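# Three arms lay a duct in a covered trench

## Task

Put the duct into the trench that has covers, then close both covers again; it only counts if duct and covers stay in place without any robot holding them, and at the end every gripper must have released and every arm must have moved away.

## Robot and tools

Robots: three identical i2rt Big YAM arms named arm1, arm2 and arm3. Each has six joints, a two-finger gripper and a wrist camera (arm1_cam_wrist, arm2_cam_wrist, arm3_cam_wrist). With joints 1 and 6 at 0 and the hand level and pointing forward, the wrist camera rides on top of the hand and looks toward the fingertips. Reach is roughly 1.0 m from the joint-1 axis. A fixed room camera, cam_high, also watches the scene. The arms act independently: if one stalls, the others keep going.

Frame: one shared scene frame, origin on the floor, +z up. The hand point is halfway between the fingertips; its z axis runs along the fingers and the fingers close along its y axis. Foot poses are not printed. Camera calibration lines use OpenCV conventions (K in pixels of a 504x504 image, T_world_to_cam in metres mapping scene frame to camera frame); these can be off by a few degrees and millimetres, and wrist camera poses also inherit errors from the reported joint angles.

Tool execute_actions: argument "actions" is a list holding exactly one action or none. An action is an object keyed by robot name ("arm1", "arm2", "arm3"); under each name goes "joints", an object mapping joint names to absolute targets (not offsets). Each arm gets its own set; include only the keys you want. Names, units and allowed ranges: joint1_rad -2.879 to 2.879 (base rotation, positive counter-clockwise seen from above, 0 faces the way the foot faces); joint2_rad 0 to 3.141 (shoulder, 0 is upper arm pointing back roughly level, positive raises then brings it forward); joint3_rad 0 to 3.019 (elbow, 0 folded, positive opens); joint4_rad -1.692 to 1.57 (hand pitch, positive tips fingers up); joint5_rad -1.57 to 1.57 (hand sideways swing, positive to the arm's right); joint6_rad -2.094 to 2.094 (hand roll, positive clockwise seen from behind the hand); gripper_m 0 to 0.093 (fingertip gap in metres). Arrival tolerances are ±0.045, ±0.14, ±0.09, ±0.055, ±0.03, ±0.035 rad and ±0.003 m respectively. All motions in an action start together but may finish at different times, and no action runs longer than 15 s. Because joints move at different speeds, the hand can sweep a wide path between postures. An unknown key or out-of-range value rejects the whole call with nothing moving. Optional "cameras" lists which images to return ("all", null or omitted gives every camera; [] gives none). An empty actions list just reports state and pictures. The "pictures" line names the returned images in order.

Tool wait: "seconds" from 0 to 10; commands nothing new and returns state and images.

Tool zoom_image: "camera" plus "region" [x0, y0, x1, y1] in pixels of that camera's most recent full image, top-left origin, at most 504 by 504; gives a closer look.

Tool finished_scene: "scene" number; closes the current scene permanently after the last command has been held, and reports success. Replying without any tool call also ends everything.

Result lines: joint_positions are the reported angles. joint_status tells how each commanded motion of the last accepted action ended. "off_target": stopped short and possibly still pushing. "contact_stop" or "time_out": the joint gives up its old target and holds where it is, except that a timed-out joint may keep a target (or one within 0.375, 0.375, 0.113, 0.225, 0.075, 0.3 rad of its position for joints 1 to 6) and keep pushing; on_its_own lists such joints, and "held at" there means the held target, not the actual position. To relieve the push, command the joint to its reported position. "joint command not followed" (often with a "cause:" line) means a self/inter-arm collision check blocked that arm's joint targets (the gripper part still runs); those joints show "not_followed" and may be retried on later actions until valid targets arrive or the path clears. Joint torques are raw drive outputs with per-arm offset, scale and noise, nonzero even unloaded. A joint left out of an action may still be driving toward an old target without joint_status showing it. Very small target changes may not move a joint. A held load makes a joint sag.

Motor heat: holding loads or pushing heats motors, even while you are thinking. From 85 °C a MOTOR HOT warning appears; at 100 °C that arm's motors and gripper go limp until cooled, the arm drops, an OVER-TEMPERATURE FAULT line appears, and unfinished keys read "limit_stop_at_motor_heat" (resend targets afterwards). Some heat carries over between scenes.

Avoid: arms pressing hard against each other (ends the run) or hitting each other; the collision check may react late and ignores fingers, gripper housings and wrist cameras. The arms do not stop on contact and can push very hard, so do not drive into surfaces. Do not drop, slam or knock objects, and never push anything off the work area or onto the floor. Loose objects can occasionally be nudged by outside disturbances, so check before finishing. The robot keeps holding your last command while you think. Finish with grippers open and arms withdrawn so nothing relies on a robot.

Each tool is called after ">>>" as name(argument=value, ...), one argument or row to a line, values as JSON.

## Session

I'll start by looking at the scene.

>>> execute_actions(
  actions=[],
)

Scene clock: 0.00 s.
Joint torques (N m, as the arm reports them, + toward a larger angle): no reading
arm1.joint_positions: joint1_rad=-0.007 joint2_rad=+0.455 joint3_rad=+1.312 joint4_rad=-1.247 joint5_rad=+0.022 joint6_rad=+0.344 gripper_m=+0.094
arm1.joint_status: not commanded
arm1.hand: x=-0.7801 y=-0.0696 z=+1.4702 quat_wxyz=(-0.550, -0.145, -0.818, -0.083) (m; scene frame)
arm2.joint_positions: joint1_rad=-0.486 joint2_rad=+0.463 joint3_rad=+1.423 joint4_rad=-1.399 joint5_rad=+0.202 joint6_rad=-0.388 gripper_m=+0.095
arm2.joint_status: not commanded
arm2.hand: x=+0.1354 y=-0.4411 z=+1.3221 quat_wxyz=(-0.536, +0.506, -0.670, -0.091) (m; scene frame)
arm3.joint_positions: joint1_rad=-0.045 joint2_rad=+0.501 joint3_rad=+1.429 joint4_rad=-1.162 joint5_rad=+0.128 joint6_rad=+0.492 gripper_m=+0.095
arm3.joint_status: not commanded
arm3.hand: x=+0.7832 y=-0.0694 z=+1.5883 quat_wxyz=(-0.092, -0.745, +0.243, +0.615) (m; scene frame)
pictures: arm1_cam_wrist, arm2_cam_wrist, arm3_cam_wrist, cam_high
Images, in order (width x height): arm1_cam_wrist 504x504, arm2_cam_wrist 504x504, arm3_cam_wrist 504x504, cam_high 504x504.

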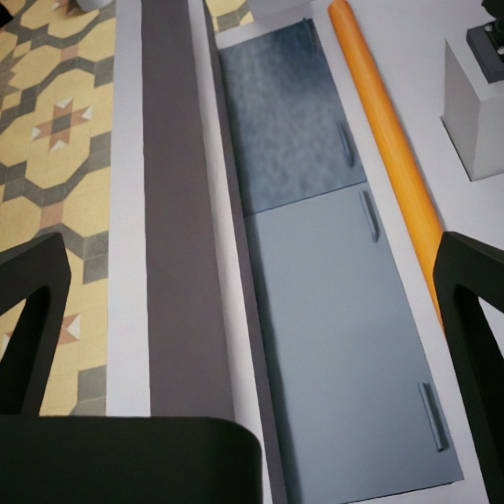

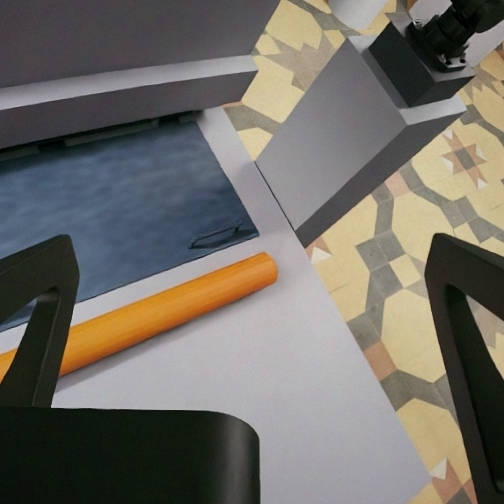

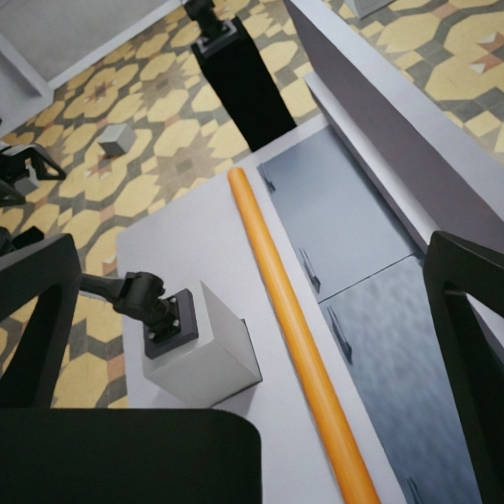

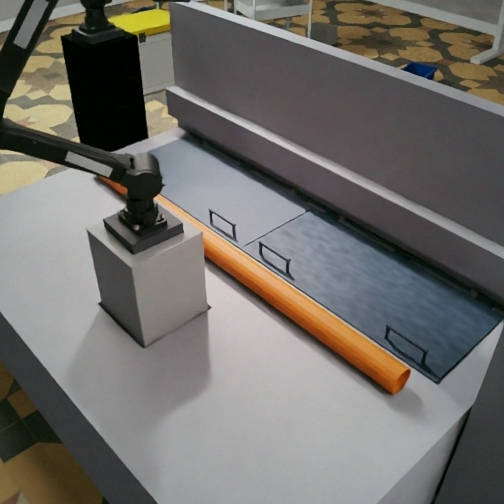

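>>> zoom_image(
  camera="cam_high",
  region=[150, 120, 504, 400],
)

>>> zoom_image(
  camera="cam_high",
  region=[0, 0, 300, 300],
)

>>> zoom_image(
  camera="arm1_cam_wrist",
  region=[200, 0, 504, 300],
)

Region (150, 120, 504, 400) of cam_high's 504x504 image, scaled by 1.424, with more detail than that image has; it fills the top 399 rows of this view, and the rest is white.

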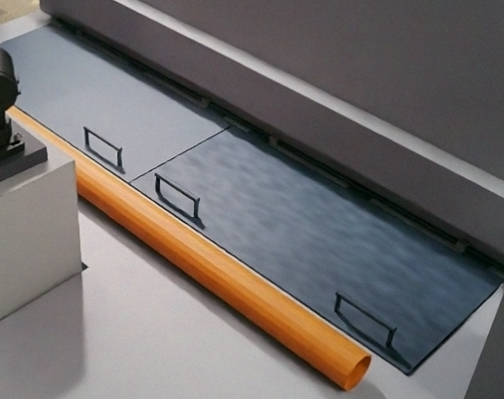

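Region (0, 0, 300, 300) of cam_high's 504x504 image, scaled by 1.680, with more detail than that image has.

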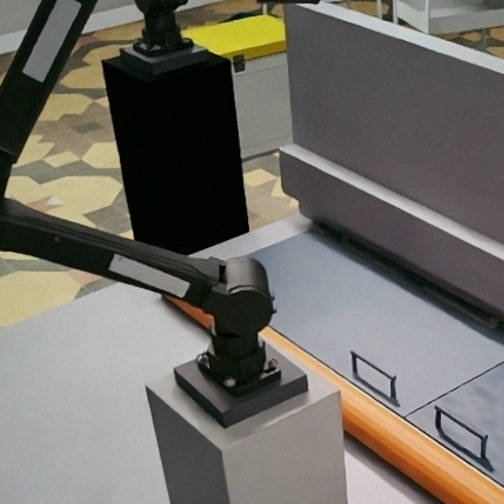

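Region (200, 0, 504, 300) of arm1_cam_wrist's 504x504 image, scaled by 1.658, with more detail than that image has; it fills the top 497 rows of this view, and the rest is white.

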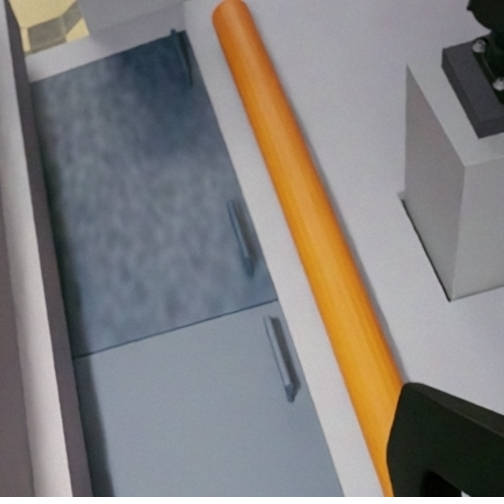

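>>> zoom_image(
  camera="arm3_cam_wrist",
  region=[200, 40, 504, 340],
)

>>> zoom_image(
  camera="arm1_cam_wrist",
  region=[60, 0, 400, 300],
)

>>> zoom_image(
  camera="arm2_cam_wrist",
  region=[0, 0, 330, 330],
)

>>> zoom_image(
  camera="cam_high",
  region=[340, 220, 504, 420],
)

Region (200, 40, 504, 340) of arm3_cam_wrist's 504x504 image, scaled by 1.658, with more detail than that image has; it fills the top 497 rows of this view, and the rest is white.

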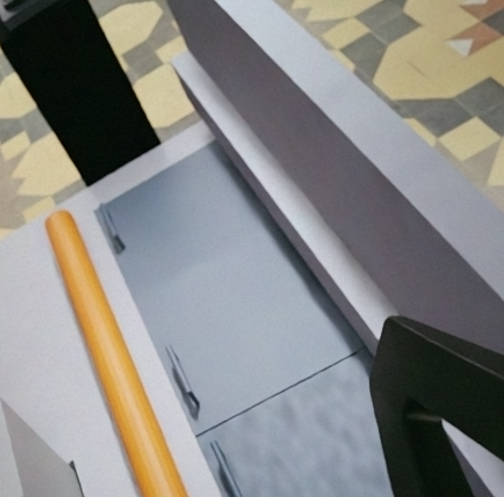

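Region (60, 0, 400, 300) of arm1_cam_wrist's 504x504 image, scaled by 1.482, with more detail than that image has; it fills the top 445 rows of this view, and the rest is white.

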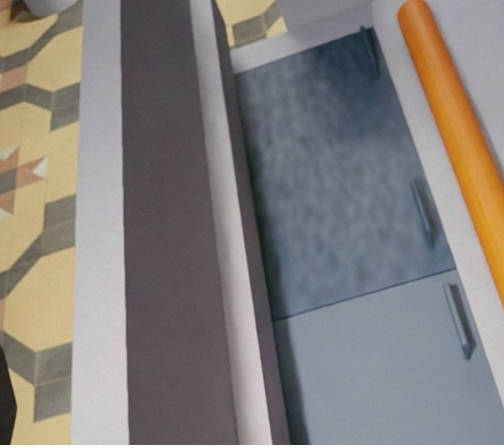

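Region (0, 0, 330, 330) of arm2_cam_wrist's 504x504 image, scaled by 1.527, with more detail than that image has.

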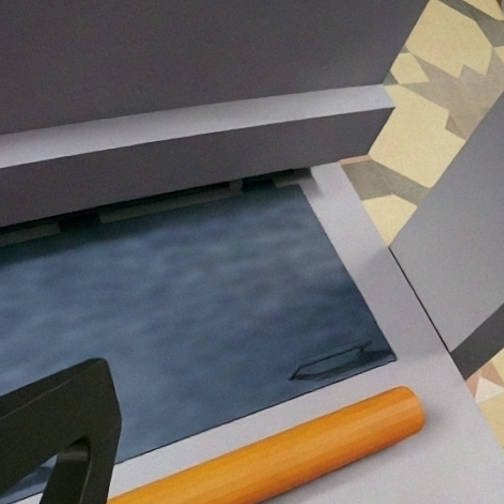

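Region (340, 220, 504, 420) of cam_high's 504x504 image, scaled by 2.520, with more detail than that image has; it fills the left 413 columns of this view, and the rest is white.

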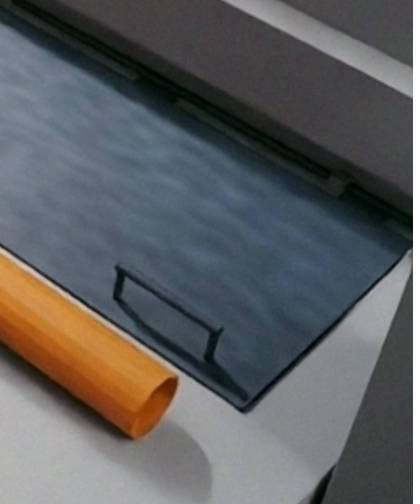

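>>> zoom_image(
  camera="cam_high",
  region=[140, 60, 260, 180],
)

>>> zoom_image(
  camera="arm2_cam_wrist",
  region=[150, 30, 290, 170],
)

Region (140, 60, 260, 180) of cam_high's 504x504 image, scaled by 4.200, with more detail than that image has.

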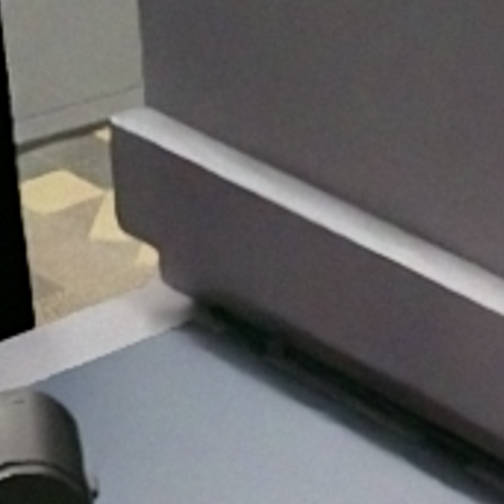

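Region (150, 30, 290, 170) of arm2_cam_wrist's 504x504 image, scaled by 3.600, with more detail than that image has.

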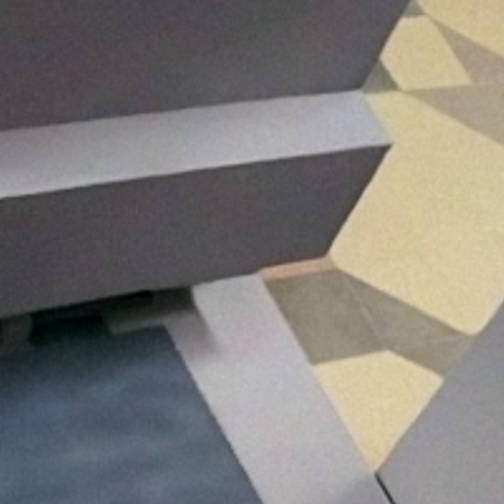

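>>> execute_actions(
  actions=[
    {"arm1": {"joints": {"joint1_rad": 0.0, "joint2_rad": 1.6, "joint3_rad": 1.3, "joint4_rad": -0.9, "joint5_rad": 0.0, "joint6_rad": 0.0}}, "arm3": {"joints": {"joint1_rad": 0.0, "joint2_rad": 1.7, "joint3_rad": 1.2, "joint4_rad": -0.7, "joint5_rad": 0.0, "joint6_rad": 0.0}}, "arm2": {"joints": {"joint1_rad": 0.0, "joint2_rad": 1.3, "joint3_rad": 1.1, "joint4_rad": -1.0, "joint5_rad": 0.0, "joint6_rad": 0.0}}},
  ],
)

Scene clock: 93.87 s.
Joint torques (N m, as the arm reports them, + toward a larger angle): arm1=[  1.09 -16.46   8.92   1.58  -0.01  -0.1 ] | arm2=[ 0.76 -9.25  9.08  1.73 -0.17  0.14] | arm3=[  1.26 -18.33   7.6    1.68  -0.16  -0.08]
arm1.joint_positions: joint1_rad=-0.007 joint2_rad=+1.606 joint3_rad=+1.297 joint4_rad=-0.908 joint5_rad=+0.005 joint6_rad=+0.009 gripper_m=+0.094
arm1.joint_status: all done
arm1.hand: x=-0.4176 y=-0.0690 z=+1.0765 quat_wxyz=(-0.175, -0.003, -0.984, +0.005) (m; scene frame)
arm2.joint_positions: joint1_rad=+0.000 joint2_rad=+1.288 joint3_rad=+1.076 joint4_rad=-1.022 joint5_rad=+0.003 joint6_rad=-0.009 gripper_m=+0.095
arm2.joint_status: all done
arm2.hand: x=+0.0512 y=-0.1158 z=+0.9546 quat_wxyz=(-0.127, +0.683, -0.710, -0.115) (m; scene frame)
arm3.joint_positions: joint1_rad=-0.013 joint2_rad=+1.705 joint3_rad=+1.191 joint4_rad=-0.712 joint5_rad=+0.003 joint6_rad=+0.010 gripper_m=+0.095
arm3.joint_status: all done
arm3.hand: x=+0.4147 y=-0.0966 z=+1.0454 quat_wxyz=(+0.000, -0.985, +0.008, +0.173) (m; scene frame)
pictures: arm1_cam_wrist, arm2_cam_wrist, arm3_cam_wrist, cam_high
camera_calibration (this result's frames):
arm1_cam_wrist: T_world_to_cam=[[0.00535973, -0.999808, 0.0188337, -0.0845095], [-0.962001, -0.0000135827, 0.273046, -0.689787], [-0.272994, -0.0195815, -0.961817, 1.04804], [0, 0, 0, 1]] pos_world=[-0.377015, -0.0639805, 1.19796]
arm2_cam_wrist: T_world_to_cam=[[0.999376, -0.0326957, -0.013388, -0.0447236], [-0.0279161, -0.963017, 0.26799, -0.357602], [-0.021655, -0.267449, -0.963329, 1.01343], [0, 0, 0, 1]] pos_world=[0.0566587, -0.0747981, 1.0715]
arm3_cam_wrist: T_world_to_cam=[[0.00887035, 0.999936, 0.00698836, 0.0887069], [0.965858, -0.0103772, 0.258864, -0.66804], [0.25892, 0.00445356, -0.965889, 1.0234], [0, 0, 0, 1]] pos_world=[0.379467, -0.100191, 1.1608]
Images, in order (width x height): arm1_cam_wrist 504x504, arm2_cam_wrist 504x504, arm3_cam_wrist 504x504, cam_high 504x504.

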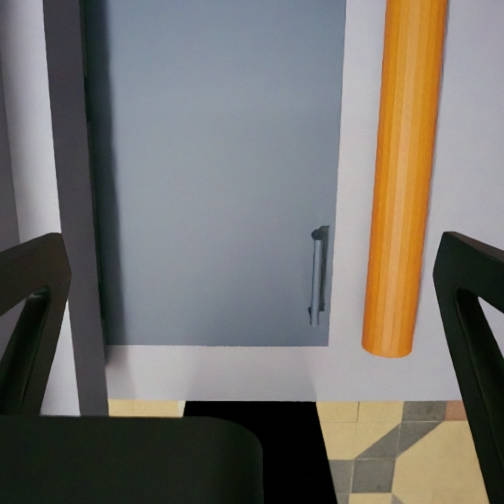

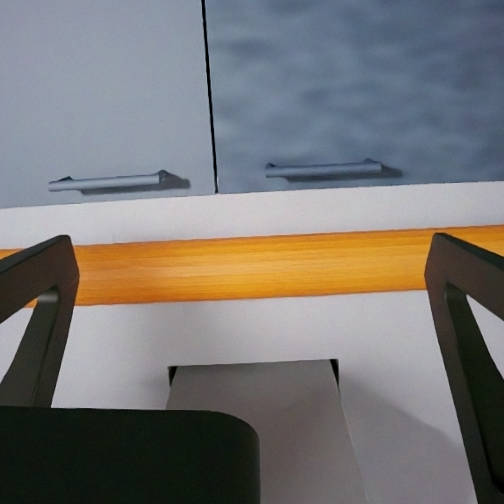

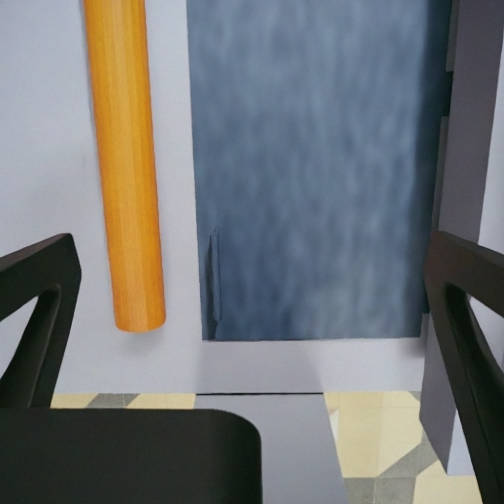

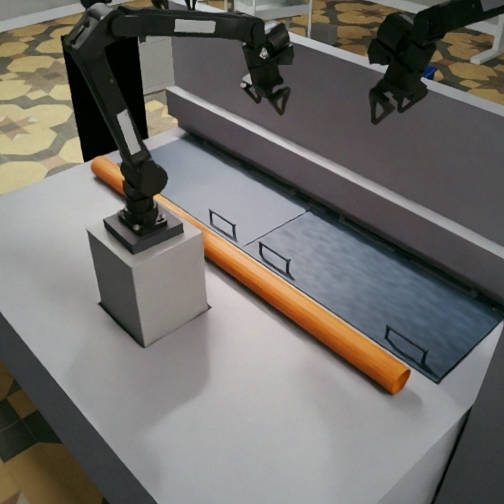

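>>> execute_actions(
  actions=[
    {"arm1": {"joints": {"joint2_rad": 2.2, "joint3_rad": 1.0, "joint4_rad": -0.3}}, "arm3": {"joints": {"joint2_rad": 2.3, "joint3_rad": 1.1, "joint4_rad": -0.2}}, "arm2": {"joints": {"joint2_rad": 1.8, "joint3_rad": 0.8, "joint4_rad": -0.3}}},
  ],
)

Scene clock: 129.87 s.
Joint torques (N m, as the arm reports them, + toward a larger angle): arm1=[  1.07 -18.82   3.96   1.1    0.    -0.09] | arm2=[  0.37 -13.26   5.6    1.41  -0.18   0.14] | arm3=[  1.23 -21.48   3.23   1.21  -0.16  -0.08]
arm1.joint_positions: joint1_rad=-0.007 joint2_rad=+2.211 joint3_rad=+0.987 joint4_rad=-0.310 joint5_rad=+0.005 joint6_rad=+0.009 gripper_m=+0.094
arm1.joint_status: all done
arm1.hand: x=-0.5287 y=-0.0720 z=+0.7055 quat_wxyz=(-0.018, -0.003, -1.000, +0.006) (m; scene frame)
arm2.joint_positions: joint1_rad=+0.000 joint2_rad=+1.803 joint3_rad=+0.778 joint4_rad=-0.320 joint5_rad=+0.003 joint6_rad=-0.009 gripper_m=+0.095
arm2.joint_status: all done
arm2.hand: x=+0.0517 y=-0.1220 z=+0.6706 quat_wxyz=(-0.086, +0.689, -0.716, -0.077) (m; scene frame)
arm3.joint_positions: joint1_rad=-0.013 joint2_rad=+2.314 joint3_rad=+1.089 joint4_rad=-0.212 joint5_rad=+0.003 joint6_rad=+0.010 gripper_m=+0.095
arm3.joint_status: all done
arm3.hand: x=+0.4788 y=-0.0976 z=+0.7282 quat_wxyz=(+0.000, -0.998, +0.007, +0.068) (m; scene frame)
pictures: arm1_cam_wrist, arm2_cam_wrist, arm3_cam_wrist, cam_high
camera_calibration (this result's frames):
arm1_cam_wrist: T_world_to_cam=[[0.00868094, -0.999819, 0.0169045, -0.0768434], [-0.829168, 0.00225196, 0.558995, -0.826709], [-0.558932, -0.0188692, -0.828999, 0.416071], [0, 0, 0, 1]] pos_world=[-0.452258, -0.0671169, 0.808348]
arm2_cam_wrist: T_world_to_cam=[[0.999287, -0.0346422, -0.0149872, -0.048459], [-0.026505, -0.926719, 0.374819, -0.354772], [-0.0268735, -0.374155, -0.926977, 0.701037], [0, 0, 0, 1]] pos_world=[0.0578605, -0.0681561, 0.782094]
arm3_cam_wrist: T_world_to_cam=[[0.00681854, 0.999947, 0.00777221, 0.0917756], [0.890594, -0.00960708, 0.454698, -0.754357], [0.454749, 0.0038215, -0.890612, 0.551856], [0, 0, 0, 1]] pos_world=[0.420244, -0.101127, 0.833781]
Images, in order (width x height): arm1_cam_wrist 504x504, arm2_cam_wrist 504x504, arm3_cam_wrist 504x504, cam_high 504x504.

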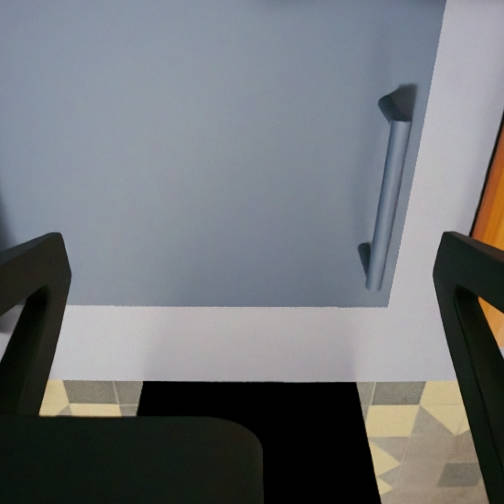

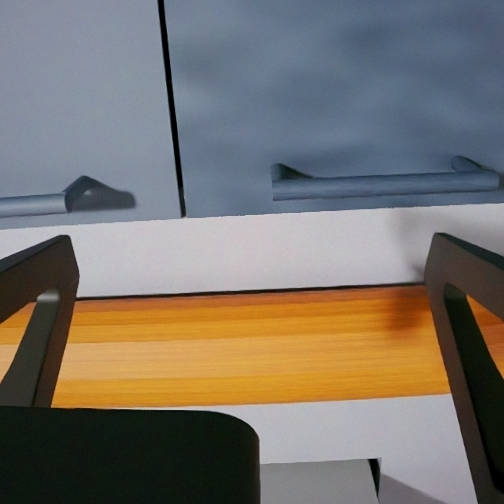

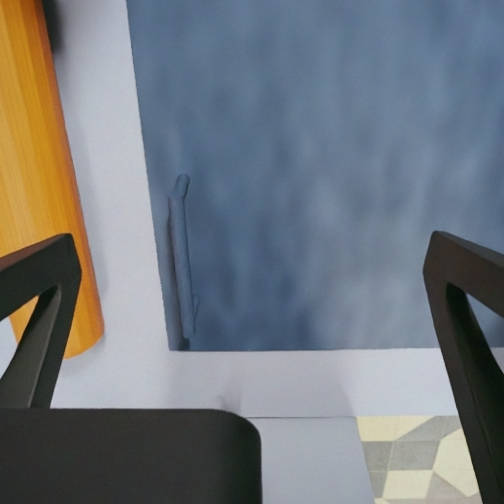

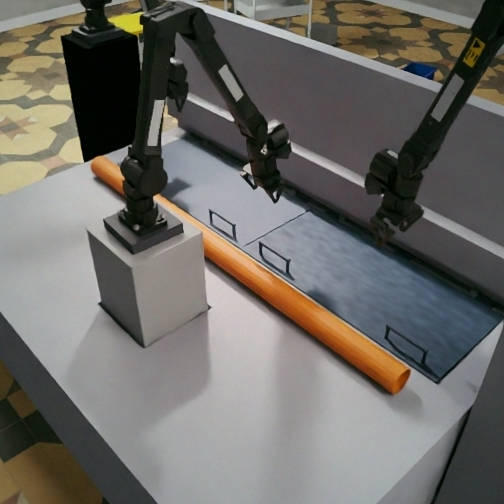

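>>> zoom_image(
  camera="arm1_cam_wrist",
  region=[300, 60, 504, 330],
)

>>> zoom_image(
  camera="arm3_cam_wrist",
  region=[60, 140, 280, 380],
)

>>> zoom_image(
  camera="cam_high",
  region=[180, 180, 330, 300],
)

Region (300, 60, 504, 330) of arm1_cam_wrist's 504x504 image, scaled by 1.867, with more detail than that image has; it fills the left 381 columns of this view, and the rest is white.

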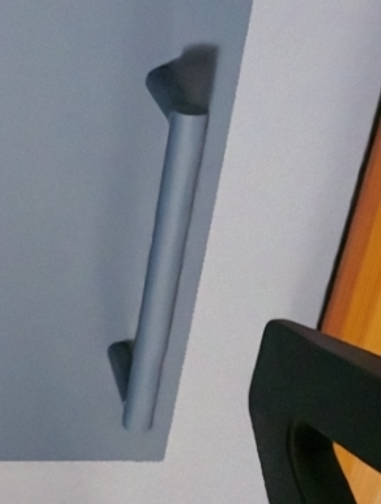

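Region (60, 140, 280, 380) of arm3_cam_wrist's 504x504 image, scaled by 2.100, with more detail than that image has; it fills the left 462 columns of this view, and the rest is white.

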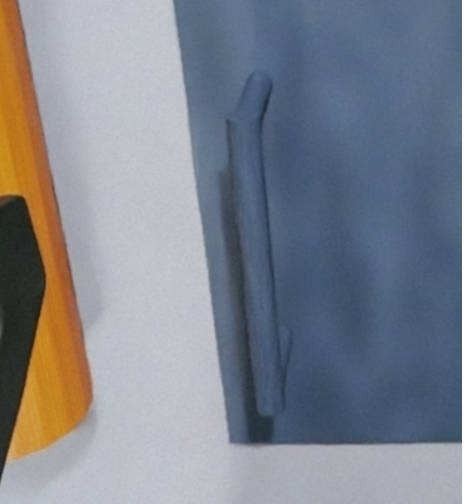

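Region (180, 180, 330, 300) of cam_high's 504x504 image, scaled by 3.360, with more detail than that image has; it fills the top 403 rows of this view, and the rest is white.

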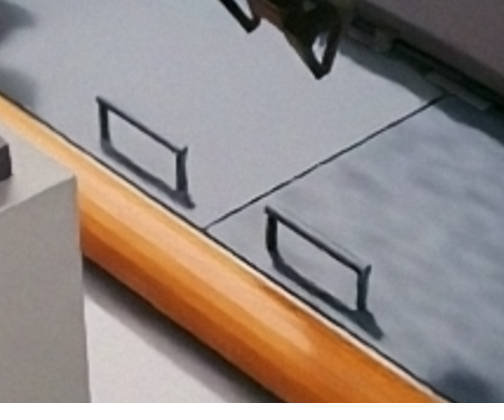

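>>> execute_actions(
  actions=[
    {"arm1": {"joints": {"joint1_rad": -0.279, "joint2_rad": 2.462, "joint3_rad": 0.929, "joint4_rad": -0.004, "joint5_rad": 0.0, "joint6_rad": -0.272}}, "arm3": {"joints": {"joint1_rad": 0.137, "joint2_rad": 2.607, "joint3_rad": 1.003, "joint4_rad": 0.068, "joint5_rad": 0.0, "joint6_rad": 0.137}}, "arm2": {"joints": {"joint1_rad": 0.192, "joint2_rad": 1.824, "joint3_rad": 0.578, "joint4_rad": -0.285, "joint5_rad": 0.0, "joint6_rad": -1.431}}},
  ],
)

Scene clock: 251.97 s.
Joint torques (N m, as the arm reports them, + toward a larger angle): arm1=[  1.49 -18.41   0.27   0.94   0.09  -0.11] | arm2=[-0.15 -9.75  3.24  0.43 -0.2  -0.02] | arm3=[ -0.92 -19.38  -0.51   0.87  -0.01   0.1 ]
arm1.joint_positions: joint1_rad=-0.292 joint2_rad=+2.480 joint3_rad=+0.925 joint4_rad=-0.014 joint5_rad=+0.002 joint6_rad=-0.263 gripper_m=+0.094
arm1.joint_status: all done
arm1.hand: x=-0.6163 y=-0.1765 z=+0.5996 quat_wxyz=(+0.000, -0.010, -1.000, +0.005) (m; scene frame)
arm2.joint_positions: joint1_rad=+0.200 joint2_rad=+1.814 joint3_rad=+0.564 joint4_rad=-0.293 joint5_rad=+0.002 joint6_rad=-1.422 gripper_m=+0.095
arm2.joint_status: all done
arm2.hand: x=-0.0151 y=-0.2461 z=+0.6261 quat_wxyz=(-0.018, +1.000, +0.001, +0.000) (m; scene frame)
arm3.joint_positions: joint1_rad=+0.149 joint2_rad=+2.622 joint3_rad=+1.000 joint4_rad=+0.058 joint5_rad=-0.001 joint6_rad=+0.127 gripper_m=+0.095
arm3.joint_status: all done
arm3.hand: x=+0.6071 y=-0.1583 z=+0.5998 quat_wxyz=(-0.002, -1.000, -0.016, +0.005) (m; scene frame)
pictures: arm1_cam_wrist, arm2_cam_wrist, arm3_cam_wrist, cam_high
camera_calibration (this result's frames):
arm1_cam_wrist: T_world_to_cam=[[-0.00472877, -0.999887, 0.0142544, -0.185433], [-0.808881, 0.0122058, 0.587846, -0.842942], [-0.587954, -0.00875032, -0.808847, 0.249162], [0, 0, 0, 1]] pos_world=[-0.53622, -0.172943, 0.699698]
arm2_cam_wrist: T_world_to_cam=[[-0.00259617, 0.999932, 0.0113707, 0.236331], [0.815885, -0.00445663, 0.578197, -0.342459], [0.578209, 0.0107783, -0.815818, 0.645901], [0, 0, 0, 1]] pos_world=[-0.0934446, -0.244803, 0.722259]
arm3_cam_wrist: T_world_to_cam=[[-0.0402891, 0.999181, 0.00382916, 0.183479], [0.825261, 0.0311153, 0.563894, -0.830231], [0.563313, 0.0258788, -0.825838, 0.278068], [0, 0, 0, 1]] pos_world=[0.53591, -0.164692, 0.697099]
Images, in order (width x height): arm1_cam_wrist 504x504, arm2_cam_wrist 504x504, arm3_cam_wrist 504x504, cam_high 504x504.

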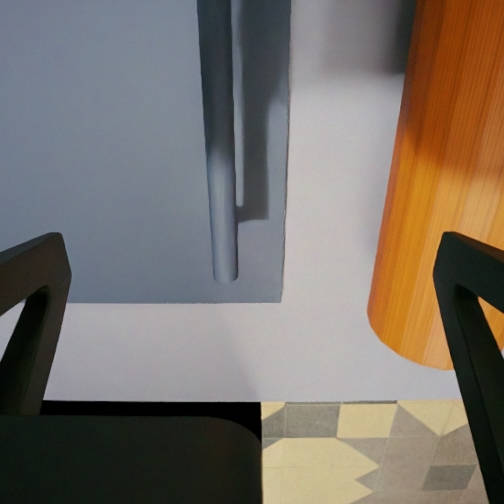

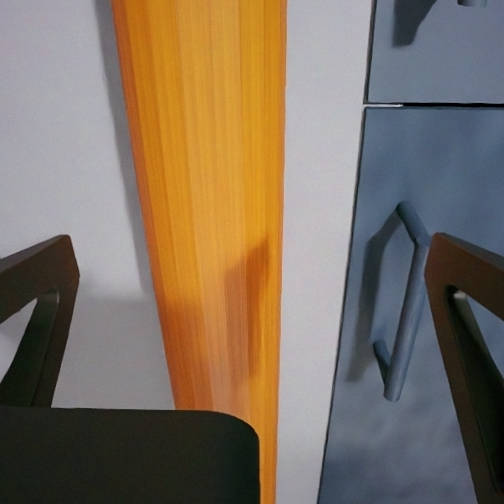

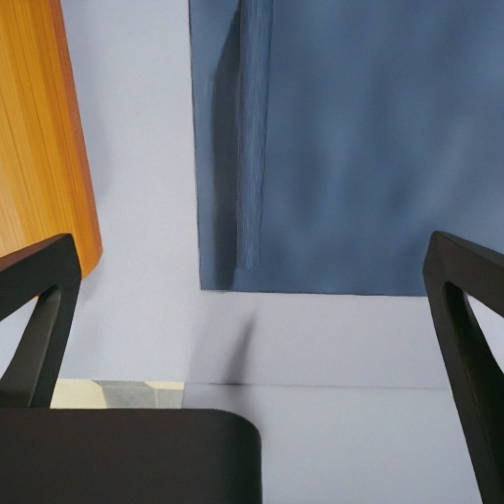

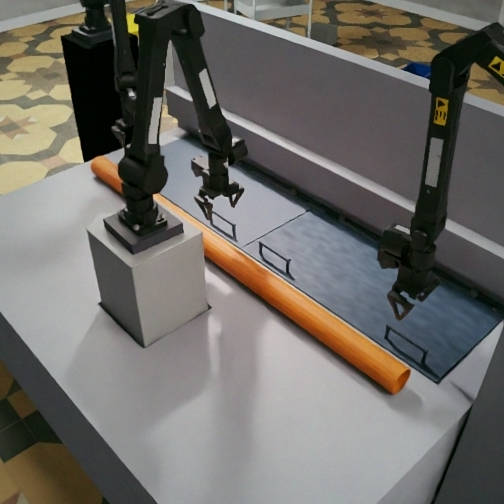

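>>> zoom_image(
  camera="cam_high",
  region=[360, 260, 470, 390],
)

>>> zoom_image(
  camera="cam_high",
  region=[160, 130, 280, 260],
)

Region (360, 260, 470, 390) of cam_high's 504x504 image, scaled by 3.877, with more detail than that image has; it fills the left 426 columns of this view, and the rest is white.

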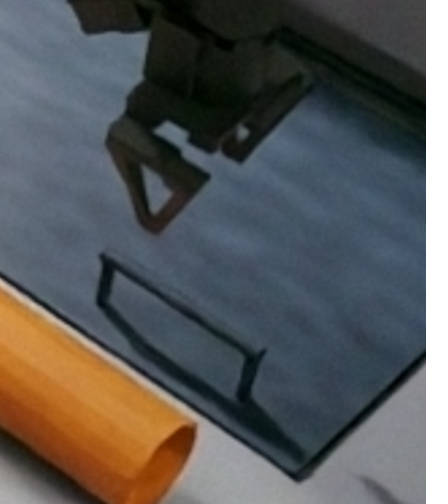

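Region (160, 130, 280, 260) of cam_high's 504x504 image, scaled by 3.877, with more detail than that image has; it fills the left 465 columns of this view, and the rest is white.

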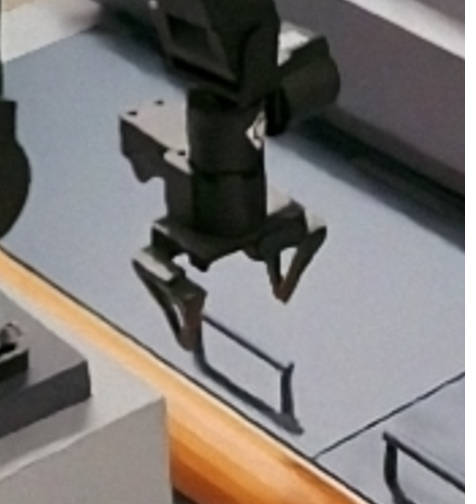

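>>> execute_actions(
  actions=[
    {"arm1": {"joints": {"joint1_rad": -0.248, "joint2_rad": 2.772, "joint3_rad": 1.14, "joint4_rad": 0.095, "joint6_rad": -0.245}}, "arm3": {"joints": {"joint2_rad": 2.906, "joint3_rad": 1.244, "joint4_rad": 0.122, "joint6_rad": 0.165}}, "arm2": {"joints": {"joint1_rad": 0.205, "joint2_rad": 1.908, "joint3_rad": 0.549, "joint4_rad": -0.2}}},
  ],
)

Scene clock: 299.40 s.
Joint torques (N m, as the arm reports them, + toward a larger angle): arm1=[  1.15 -18.89  -0.56   0.64   0.08   0.06] | arm2=[ 1.22 -9.79  1.62  0.73 -0.22 -0.03] | arm3=[ -0.97 -19.67  -0.96   0.47  -0.02   0.1 ]
arm1.joint_positions: joint1_rad=-0.256 joint2_rad=+2.787 joint3_rad=+1.136 joint4_rad=+0.095 joint5_rad=+0.002 joint6_rad=-0.254 gripper_m=+0.094
arm1.joint_status: all done
arm1.hand: x=-0.6087 y=-0.1655 z=+0.4893 quat_wxyz=(-0.006, +0.003, -1.000, +0.007) (m; scene frame)
arm2.joint_positions: joint1_rad=+0.200 joint2_rad=+1.900 joint3_rad=+0.548 joint4_rad=-0.217 joint5_rad=+0.002 joint6_rad=-1.422 gripper_m=+0.095
arm2.joint_status: all done
arm2.hand: x=-0.0129 y=-0.2603 z=+0.6006 quat_wxyz=(-0.004, +1.000, +0.002, +0.002) (m; scene frame)
arm3.joint_positions: joint1_rad=+0.149 joint2_rad=+2.920 joint3_rad=+1.242 joint4_rad=+0.120 joint5_rad=-0.001 joint6_rad=+0.154 gripper_m=+0.095
arm3.joint_status: all done
arm3.hand: x=+0.6055 y=-0.1588 z=+0.4893 quat_wxyz=(-0.002, -1.000, -0.002, +0.007) (m; scene frame)
pictures: arm1_cam_wrist, arm2_cam_wrist, arm3_cam_wrist, cam_high
camera_calibration (this result's frames):
arm1_cam_wrist: T_world_to_cam=[[0.0218828, -0.99961, 0.0173486, -0.158098], [-0.815499, -0.00780869, 0.578706, -0.774946], [-0.578345, -0.0268114, -0.815351, 0.170494], [0, 0, 0, 1]] pos_world=[-0.529904, -0.159517, 0.590222]
arm2_cam_wrist: T_world_to_cam=[[-0.00323505, 0.999882, -0.0150388, 0.266666], [0.813533, 0.0113768, 0.581407, -0.327456], [0.58151, -0.0103537, -0.813474, 0.617033], [0, 0, 0, 1]] pos_world=[-0.0915518, -0.25652, 0.696335]
arm3_cam_wrist: T_world_to_cam=[[-0.0128119, 0.999914, 0.00290119, 0.168248], [0.828284, 0.00898733, 0.560236, -0.770121], [0.560161, 0.0095807, -0.828328, 0.18828], [0, 0, 0, 1]] pos_world=[0.534568, -0.163116, 0.586919]
Images, in order (width x height): arm1_cam_wrist 504x504, arm2_cam_wrist 504x504, arm3_cam_wrist 504x504, cam_high 504x504.

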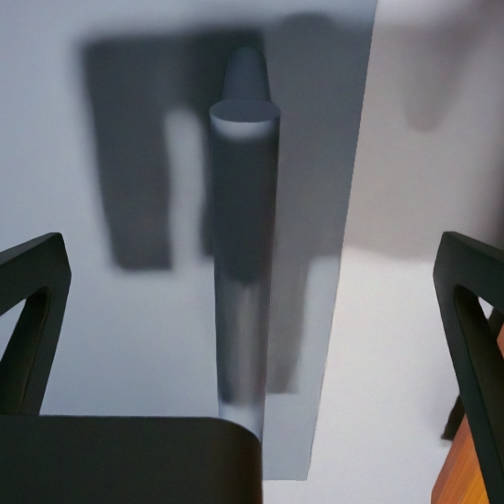

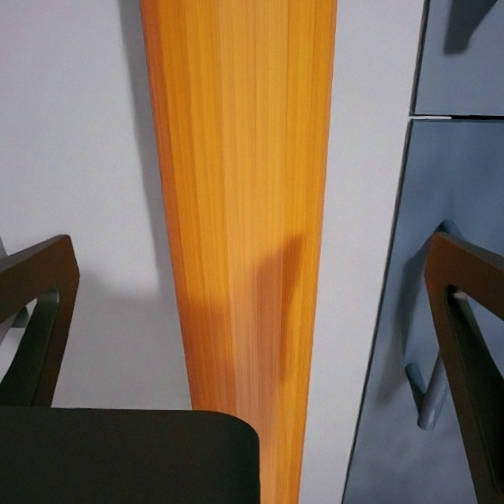

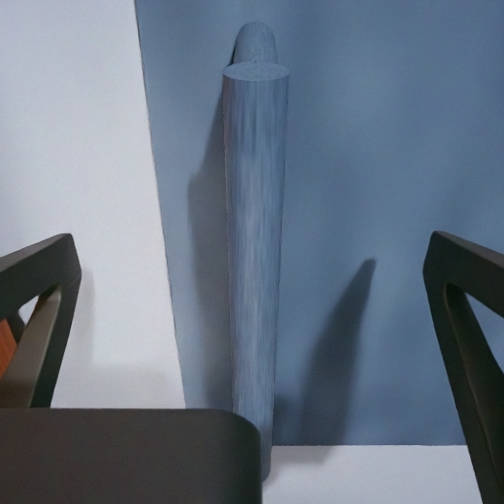

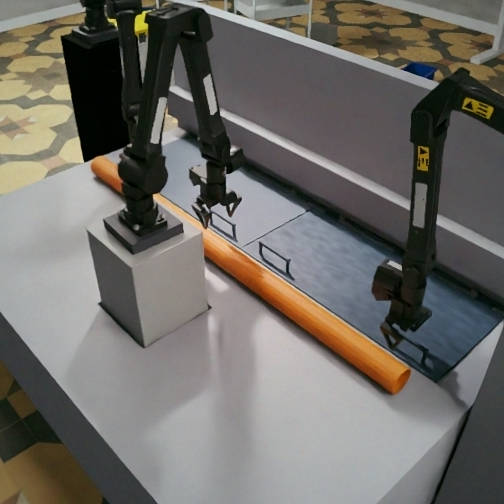

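>>> zoom_image(
  camera="cam_high",
  region=[365, 280, 455, 380],
)

>>> zoom_image(
  camera="arm1_cam_wrist",
  region=[0, 0, 504, 504],
)

Region (365, 280, 455, 380) of cam_high's 504x504 image, scaled by 5.040, with more detail than that image has; it fills the left 454 columns of this view, and the rest is white.

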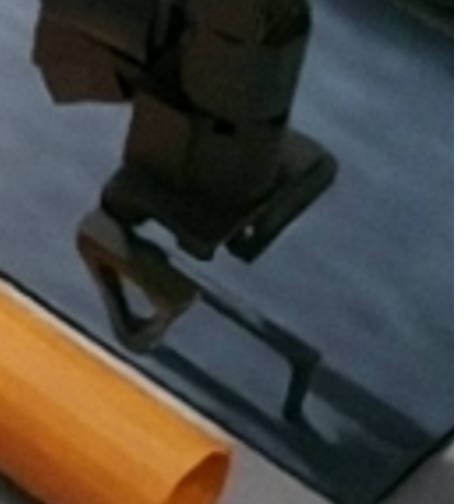

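Region (0, 0, 504, 504) of arm1_cam_wrist's 504x504 image, scaled by 1.000.

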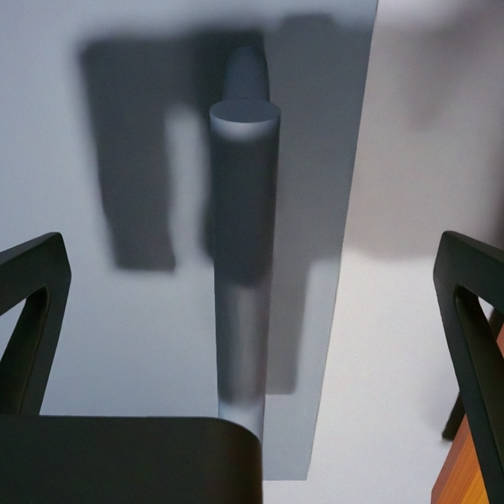

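>>> execute_actions(
  actions=[
    {"arm1": {"joints": {"joint2_rad": 2.79, "gripper_m": 0.0}}, "arm3": {"joints": {"joint2_rad": 2.934, "joint3_rad": 1.264, "gripper_m": 0.0}}, "arm2": {"joints": {"joint2_rad": 2.063, "joint3_rad": 0.568, "joint4_rad": -0.064}}},
  ],
)

Scene clock: 350.57 s.
Joint torques (N m, as the arm reports them, + toward a larger angle): arm1=[  1.07 -17.26  -0.61   0.57   0.36  -0.04] | arm2=[  1.17 -11.27   0.85   0.68  -0.22  -0.06] | arm3=[ -0.69 -17.46  -0.85   0.52  -0.25   0.09]
arm1.joint_positions: joint1_rad=-0.255 joint2_rad=+2.787 joint3_rad=+1.136 joint4_rad=+0.094 joint5_rad=-0.007 joint6_rad=-0.241 gripper_m=+0.010
arm1.joint_status: gripper_m off_target (ended at +0.010, target +0.000); the others done
arm1.hand: x=-0.6084 y=-0.1635 z=+0.4893 quat_wxyz=(-0.007, -0.002, -1.000, +0.002) (m; scene frame)
arm2.joint_positions: joint1_rad=+0.200 joint2_rad=+2.059 joint3_rad=+0.564 joint4_rad=-0.081 joint5_rad=+0.002 joint6_rad=-1.422 gripper_m=+0.095
arm2.joint_status: all done
arm2.hand: x=-0.0119 y=-0.2653 z=+0.5586 quat_wxyz=(+0.000, +1.000, +0.002, +0.003) (m; scene frame)
arm3.joint_positions: joint1_rad=+0.146 joint2_rad=+2.921 joint3_rad=+1.262 joint4_rad=+0.120 joint5_rad=+0.005 joint6_rad=+0.156 gripper_m=+0.010
arm3.joint_status: gripper_m off_target (ended at +0.010, target +0.000); the others done
arm3.hand: x=+0.5926 y=-0.1585 z=+0.4886 quat_wxyz=(-0.001, -1.000, +0.001, +0.018) (m; scene frame)
pictures: arm1_cam_wrist, arm2_cam_wrist, arm3_cam_wrist, cam_high
camera_calibration (this result's frames):
arm1_cam_wrist: T_world_to_cam=[[0.011305, -0.999897, 0.00888927, -0.158452], [-0.816373, -0.0040959, 0.57751, -0.77401], [-0.577414, -0.0137857, -0.816335, 0.173892], [0, 0, 0, 1]] pos_world=[-0.529682, -0.159209, 0.590361]
arm2_cam_wrist: T_world_to_cam=[[-0.00317712, 0.999731, -0.0229601, 0.275433], [0.812829, 0.015956, 0.582283, -0.30309], [0.582493, -0.0168127, -0.812662, 0.580182], [0, 0, 0, 1]] pos_world=[-0.090717, -0.260769, 0.6543]
arm3_cam_wrist: T_world_to_cam=[[-0.00758116, 0.999956, 0.00550893, 0.163468], [0.840021, 0.00337964, 0.542544, -0.758169], [0.542502, 0.00874072, -0.840009, 0.210942], [0, 0, 0, 1]] pos_world=[0.52368, -0.162743, 0.587633]
Images, in order (width x height): arm1_cam_wrist 504x504, arm2_cam_wrist 504x504, arm3_cam_wrist 504x504, cam_high 504x504.

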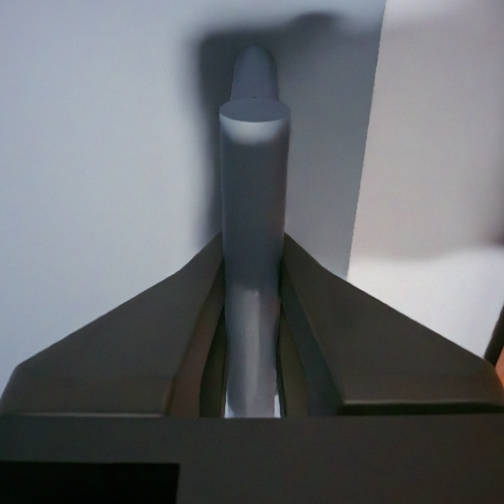

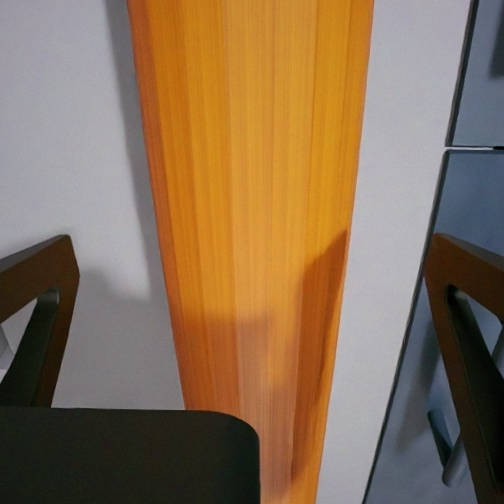

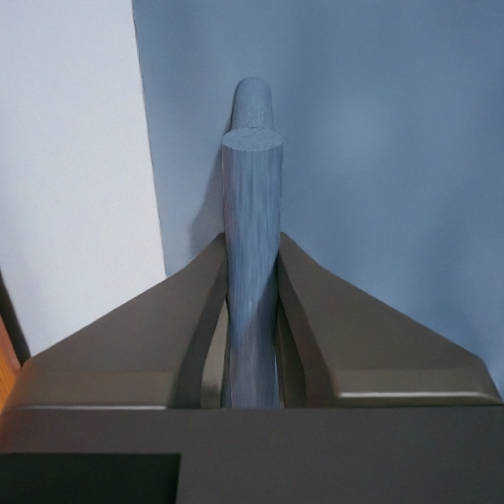

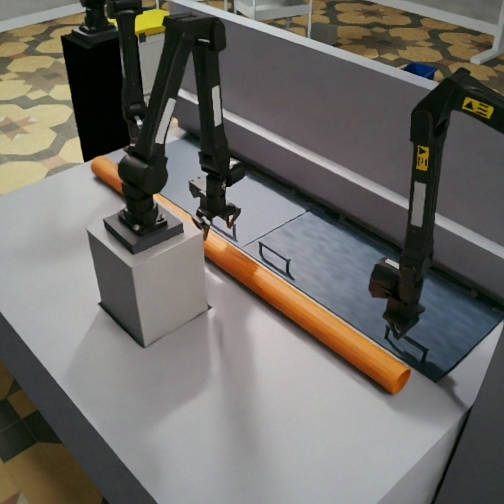

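>>> execute_actions(
  actions=[
    {"arm1": {"joints": {"joint1_rad": -0.19, "joint2_rad": 2.544, "joint3_rad": 0.965, "joint4_rad": 0.041, "joint5_rad": 0.0, "joint6_rad": -0.18}}, "arm3": {"joints": {"joint1_rad": 0.08, "joint2_rad": 2.688, "joint3_rad": 1.075, "joint4_rad": 0.093, "joint5_rad": 0.0, "joint6_rad": 0.09}}, "arm2": {"joints": {"joint2_rad": 2.211, "joint3_rad": 0.604, "joint4_rad": 0.053}}},
  ],
)

Scene clock: 377.17 s.
Joint torques (N m, as the arm reports them, + toward a larger angle): arm1=[  1.5  -23.46  -3.4   -0.34  -0.5    0.06] | arm2=[  1.16 -11.86  -0.31   0.81  -0.24  -0.03] | arm3=[ -1.57 -25.15  -3.54  -0.66   0.72  -0.14]
arm1.joint_positions: joint1_rad=-0.207 joint2_rad=+2.614 joint3_rad=+0.997 joint4_rad=+0.063 joint5_rad=+0.019 joint6_rad=-0.188 gripper_m=+0.010
arm1.joint_status: all done
arm1.hand: x=-0.6090 y=-0.1491 z=+0.5526 quat_wxyz=(-0.006, -0.005, -1.000, +0.015) (m; scene frame)
arm2.joint_positions: joint1_rad=+0.200 joint2_rad=+2.205 joint3_rad=+0.603 joint4_rad=+0.036 joint5_rad=+0.002 joint6_rad=-1.423 gripper_m=+0.095
arm2.joint_status: all done
arm2.hand: x=-0.0124 y=-0.2613 z=+0.5201 quat_wxyz=(-0.006, +1.000, +0.002, +0.002) (m; scene frame)
arm3.joint_positions: joint1_rad=+0.098 joint2_rad=+2.759 joint3_rad=+1.111 joint4_rad=+0.115 joint5_rad=-0.018 joint6_rad=+0.106 gripper_m=+0.010
arm3.joint_status: all done
arm3.hand: x=+0.5931 y=-0.1443 z=+0.5500 quat_wxyz=(-0.012, -1.000, -0.001, +0.019) (m; scene frame)
pictures: arm1_cam_wrist, arm2_cam_wrist, arm3_cam_wrist, cam_high
camera_calibration (this result's frames):
arm1_cam_wrist: T_world_to_cam=[[0.00525344, -0.999404, 0.0341162, -0.162204], [-0.815089, 0.0154849, 0.579129, -0.808222], [-0.579313, -0.0308501, -0.814521, 0.220786], [0, 0, 0, 1]] pos_world=[-0.530016, -0.142781, 0.653434]
arm2_cam_wrist: T_world_to_cam=[[-0.0036383, 0.999926, -0.0116453, 0.264715], [0.813828, 0.00972786, 0.581024, -0.281336], [0.581094, -0.0073633, -0.813803, 0.552263], [0, 0, 0, 1]] pos_world=[-0.090994, -0.257892, 0.615979]
arm3_cam_wrist: T_world_to_cam=[[-0.0111217, 0.999795, -0.0169097, 0.163337], [0.841685, 0.0184901, 0.539652, -0.789154], [0.539854, -0.00823076, -0.841718, 0.262182], [0, 0, 0, 1]] pos_world=[0.524495, -0.146554, 0.649314]
Images, in order (width x height): arm1_cam_wrist 504x504, arm2_cam_wrist 504x504, arm3_cam_wrist 504x504, cam_high 504x504.

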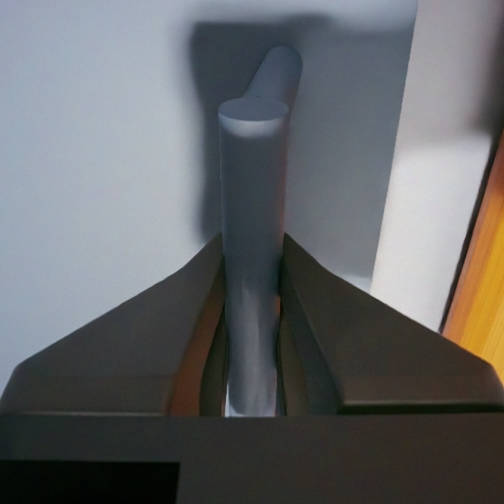

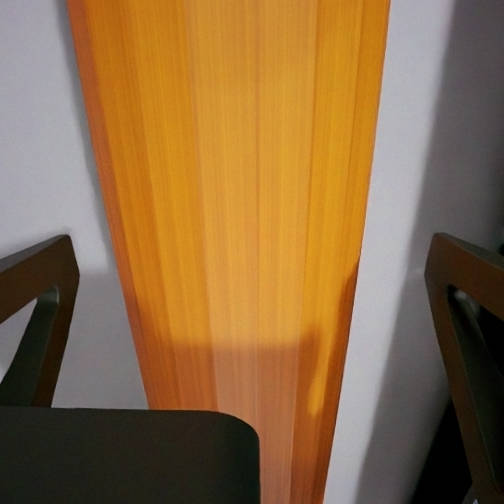

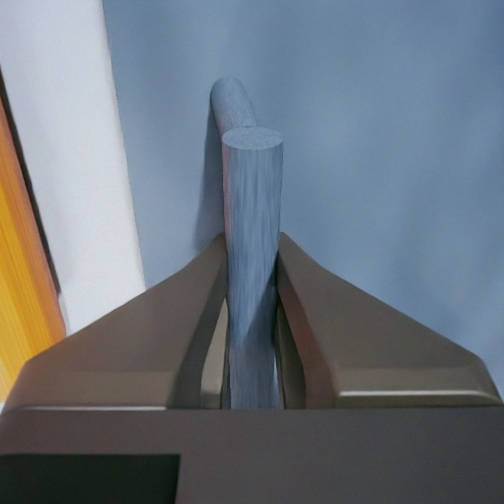

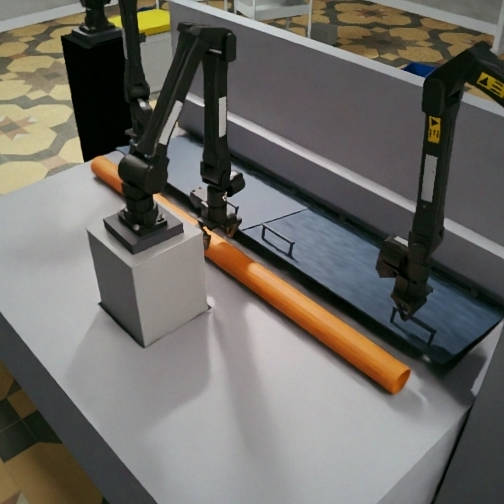

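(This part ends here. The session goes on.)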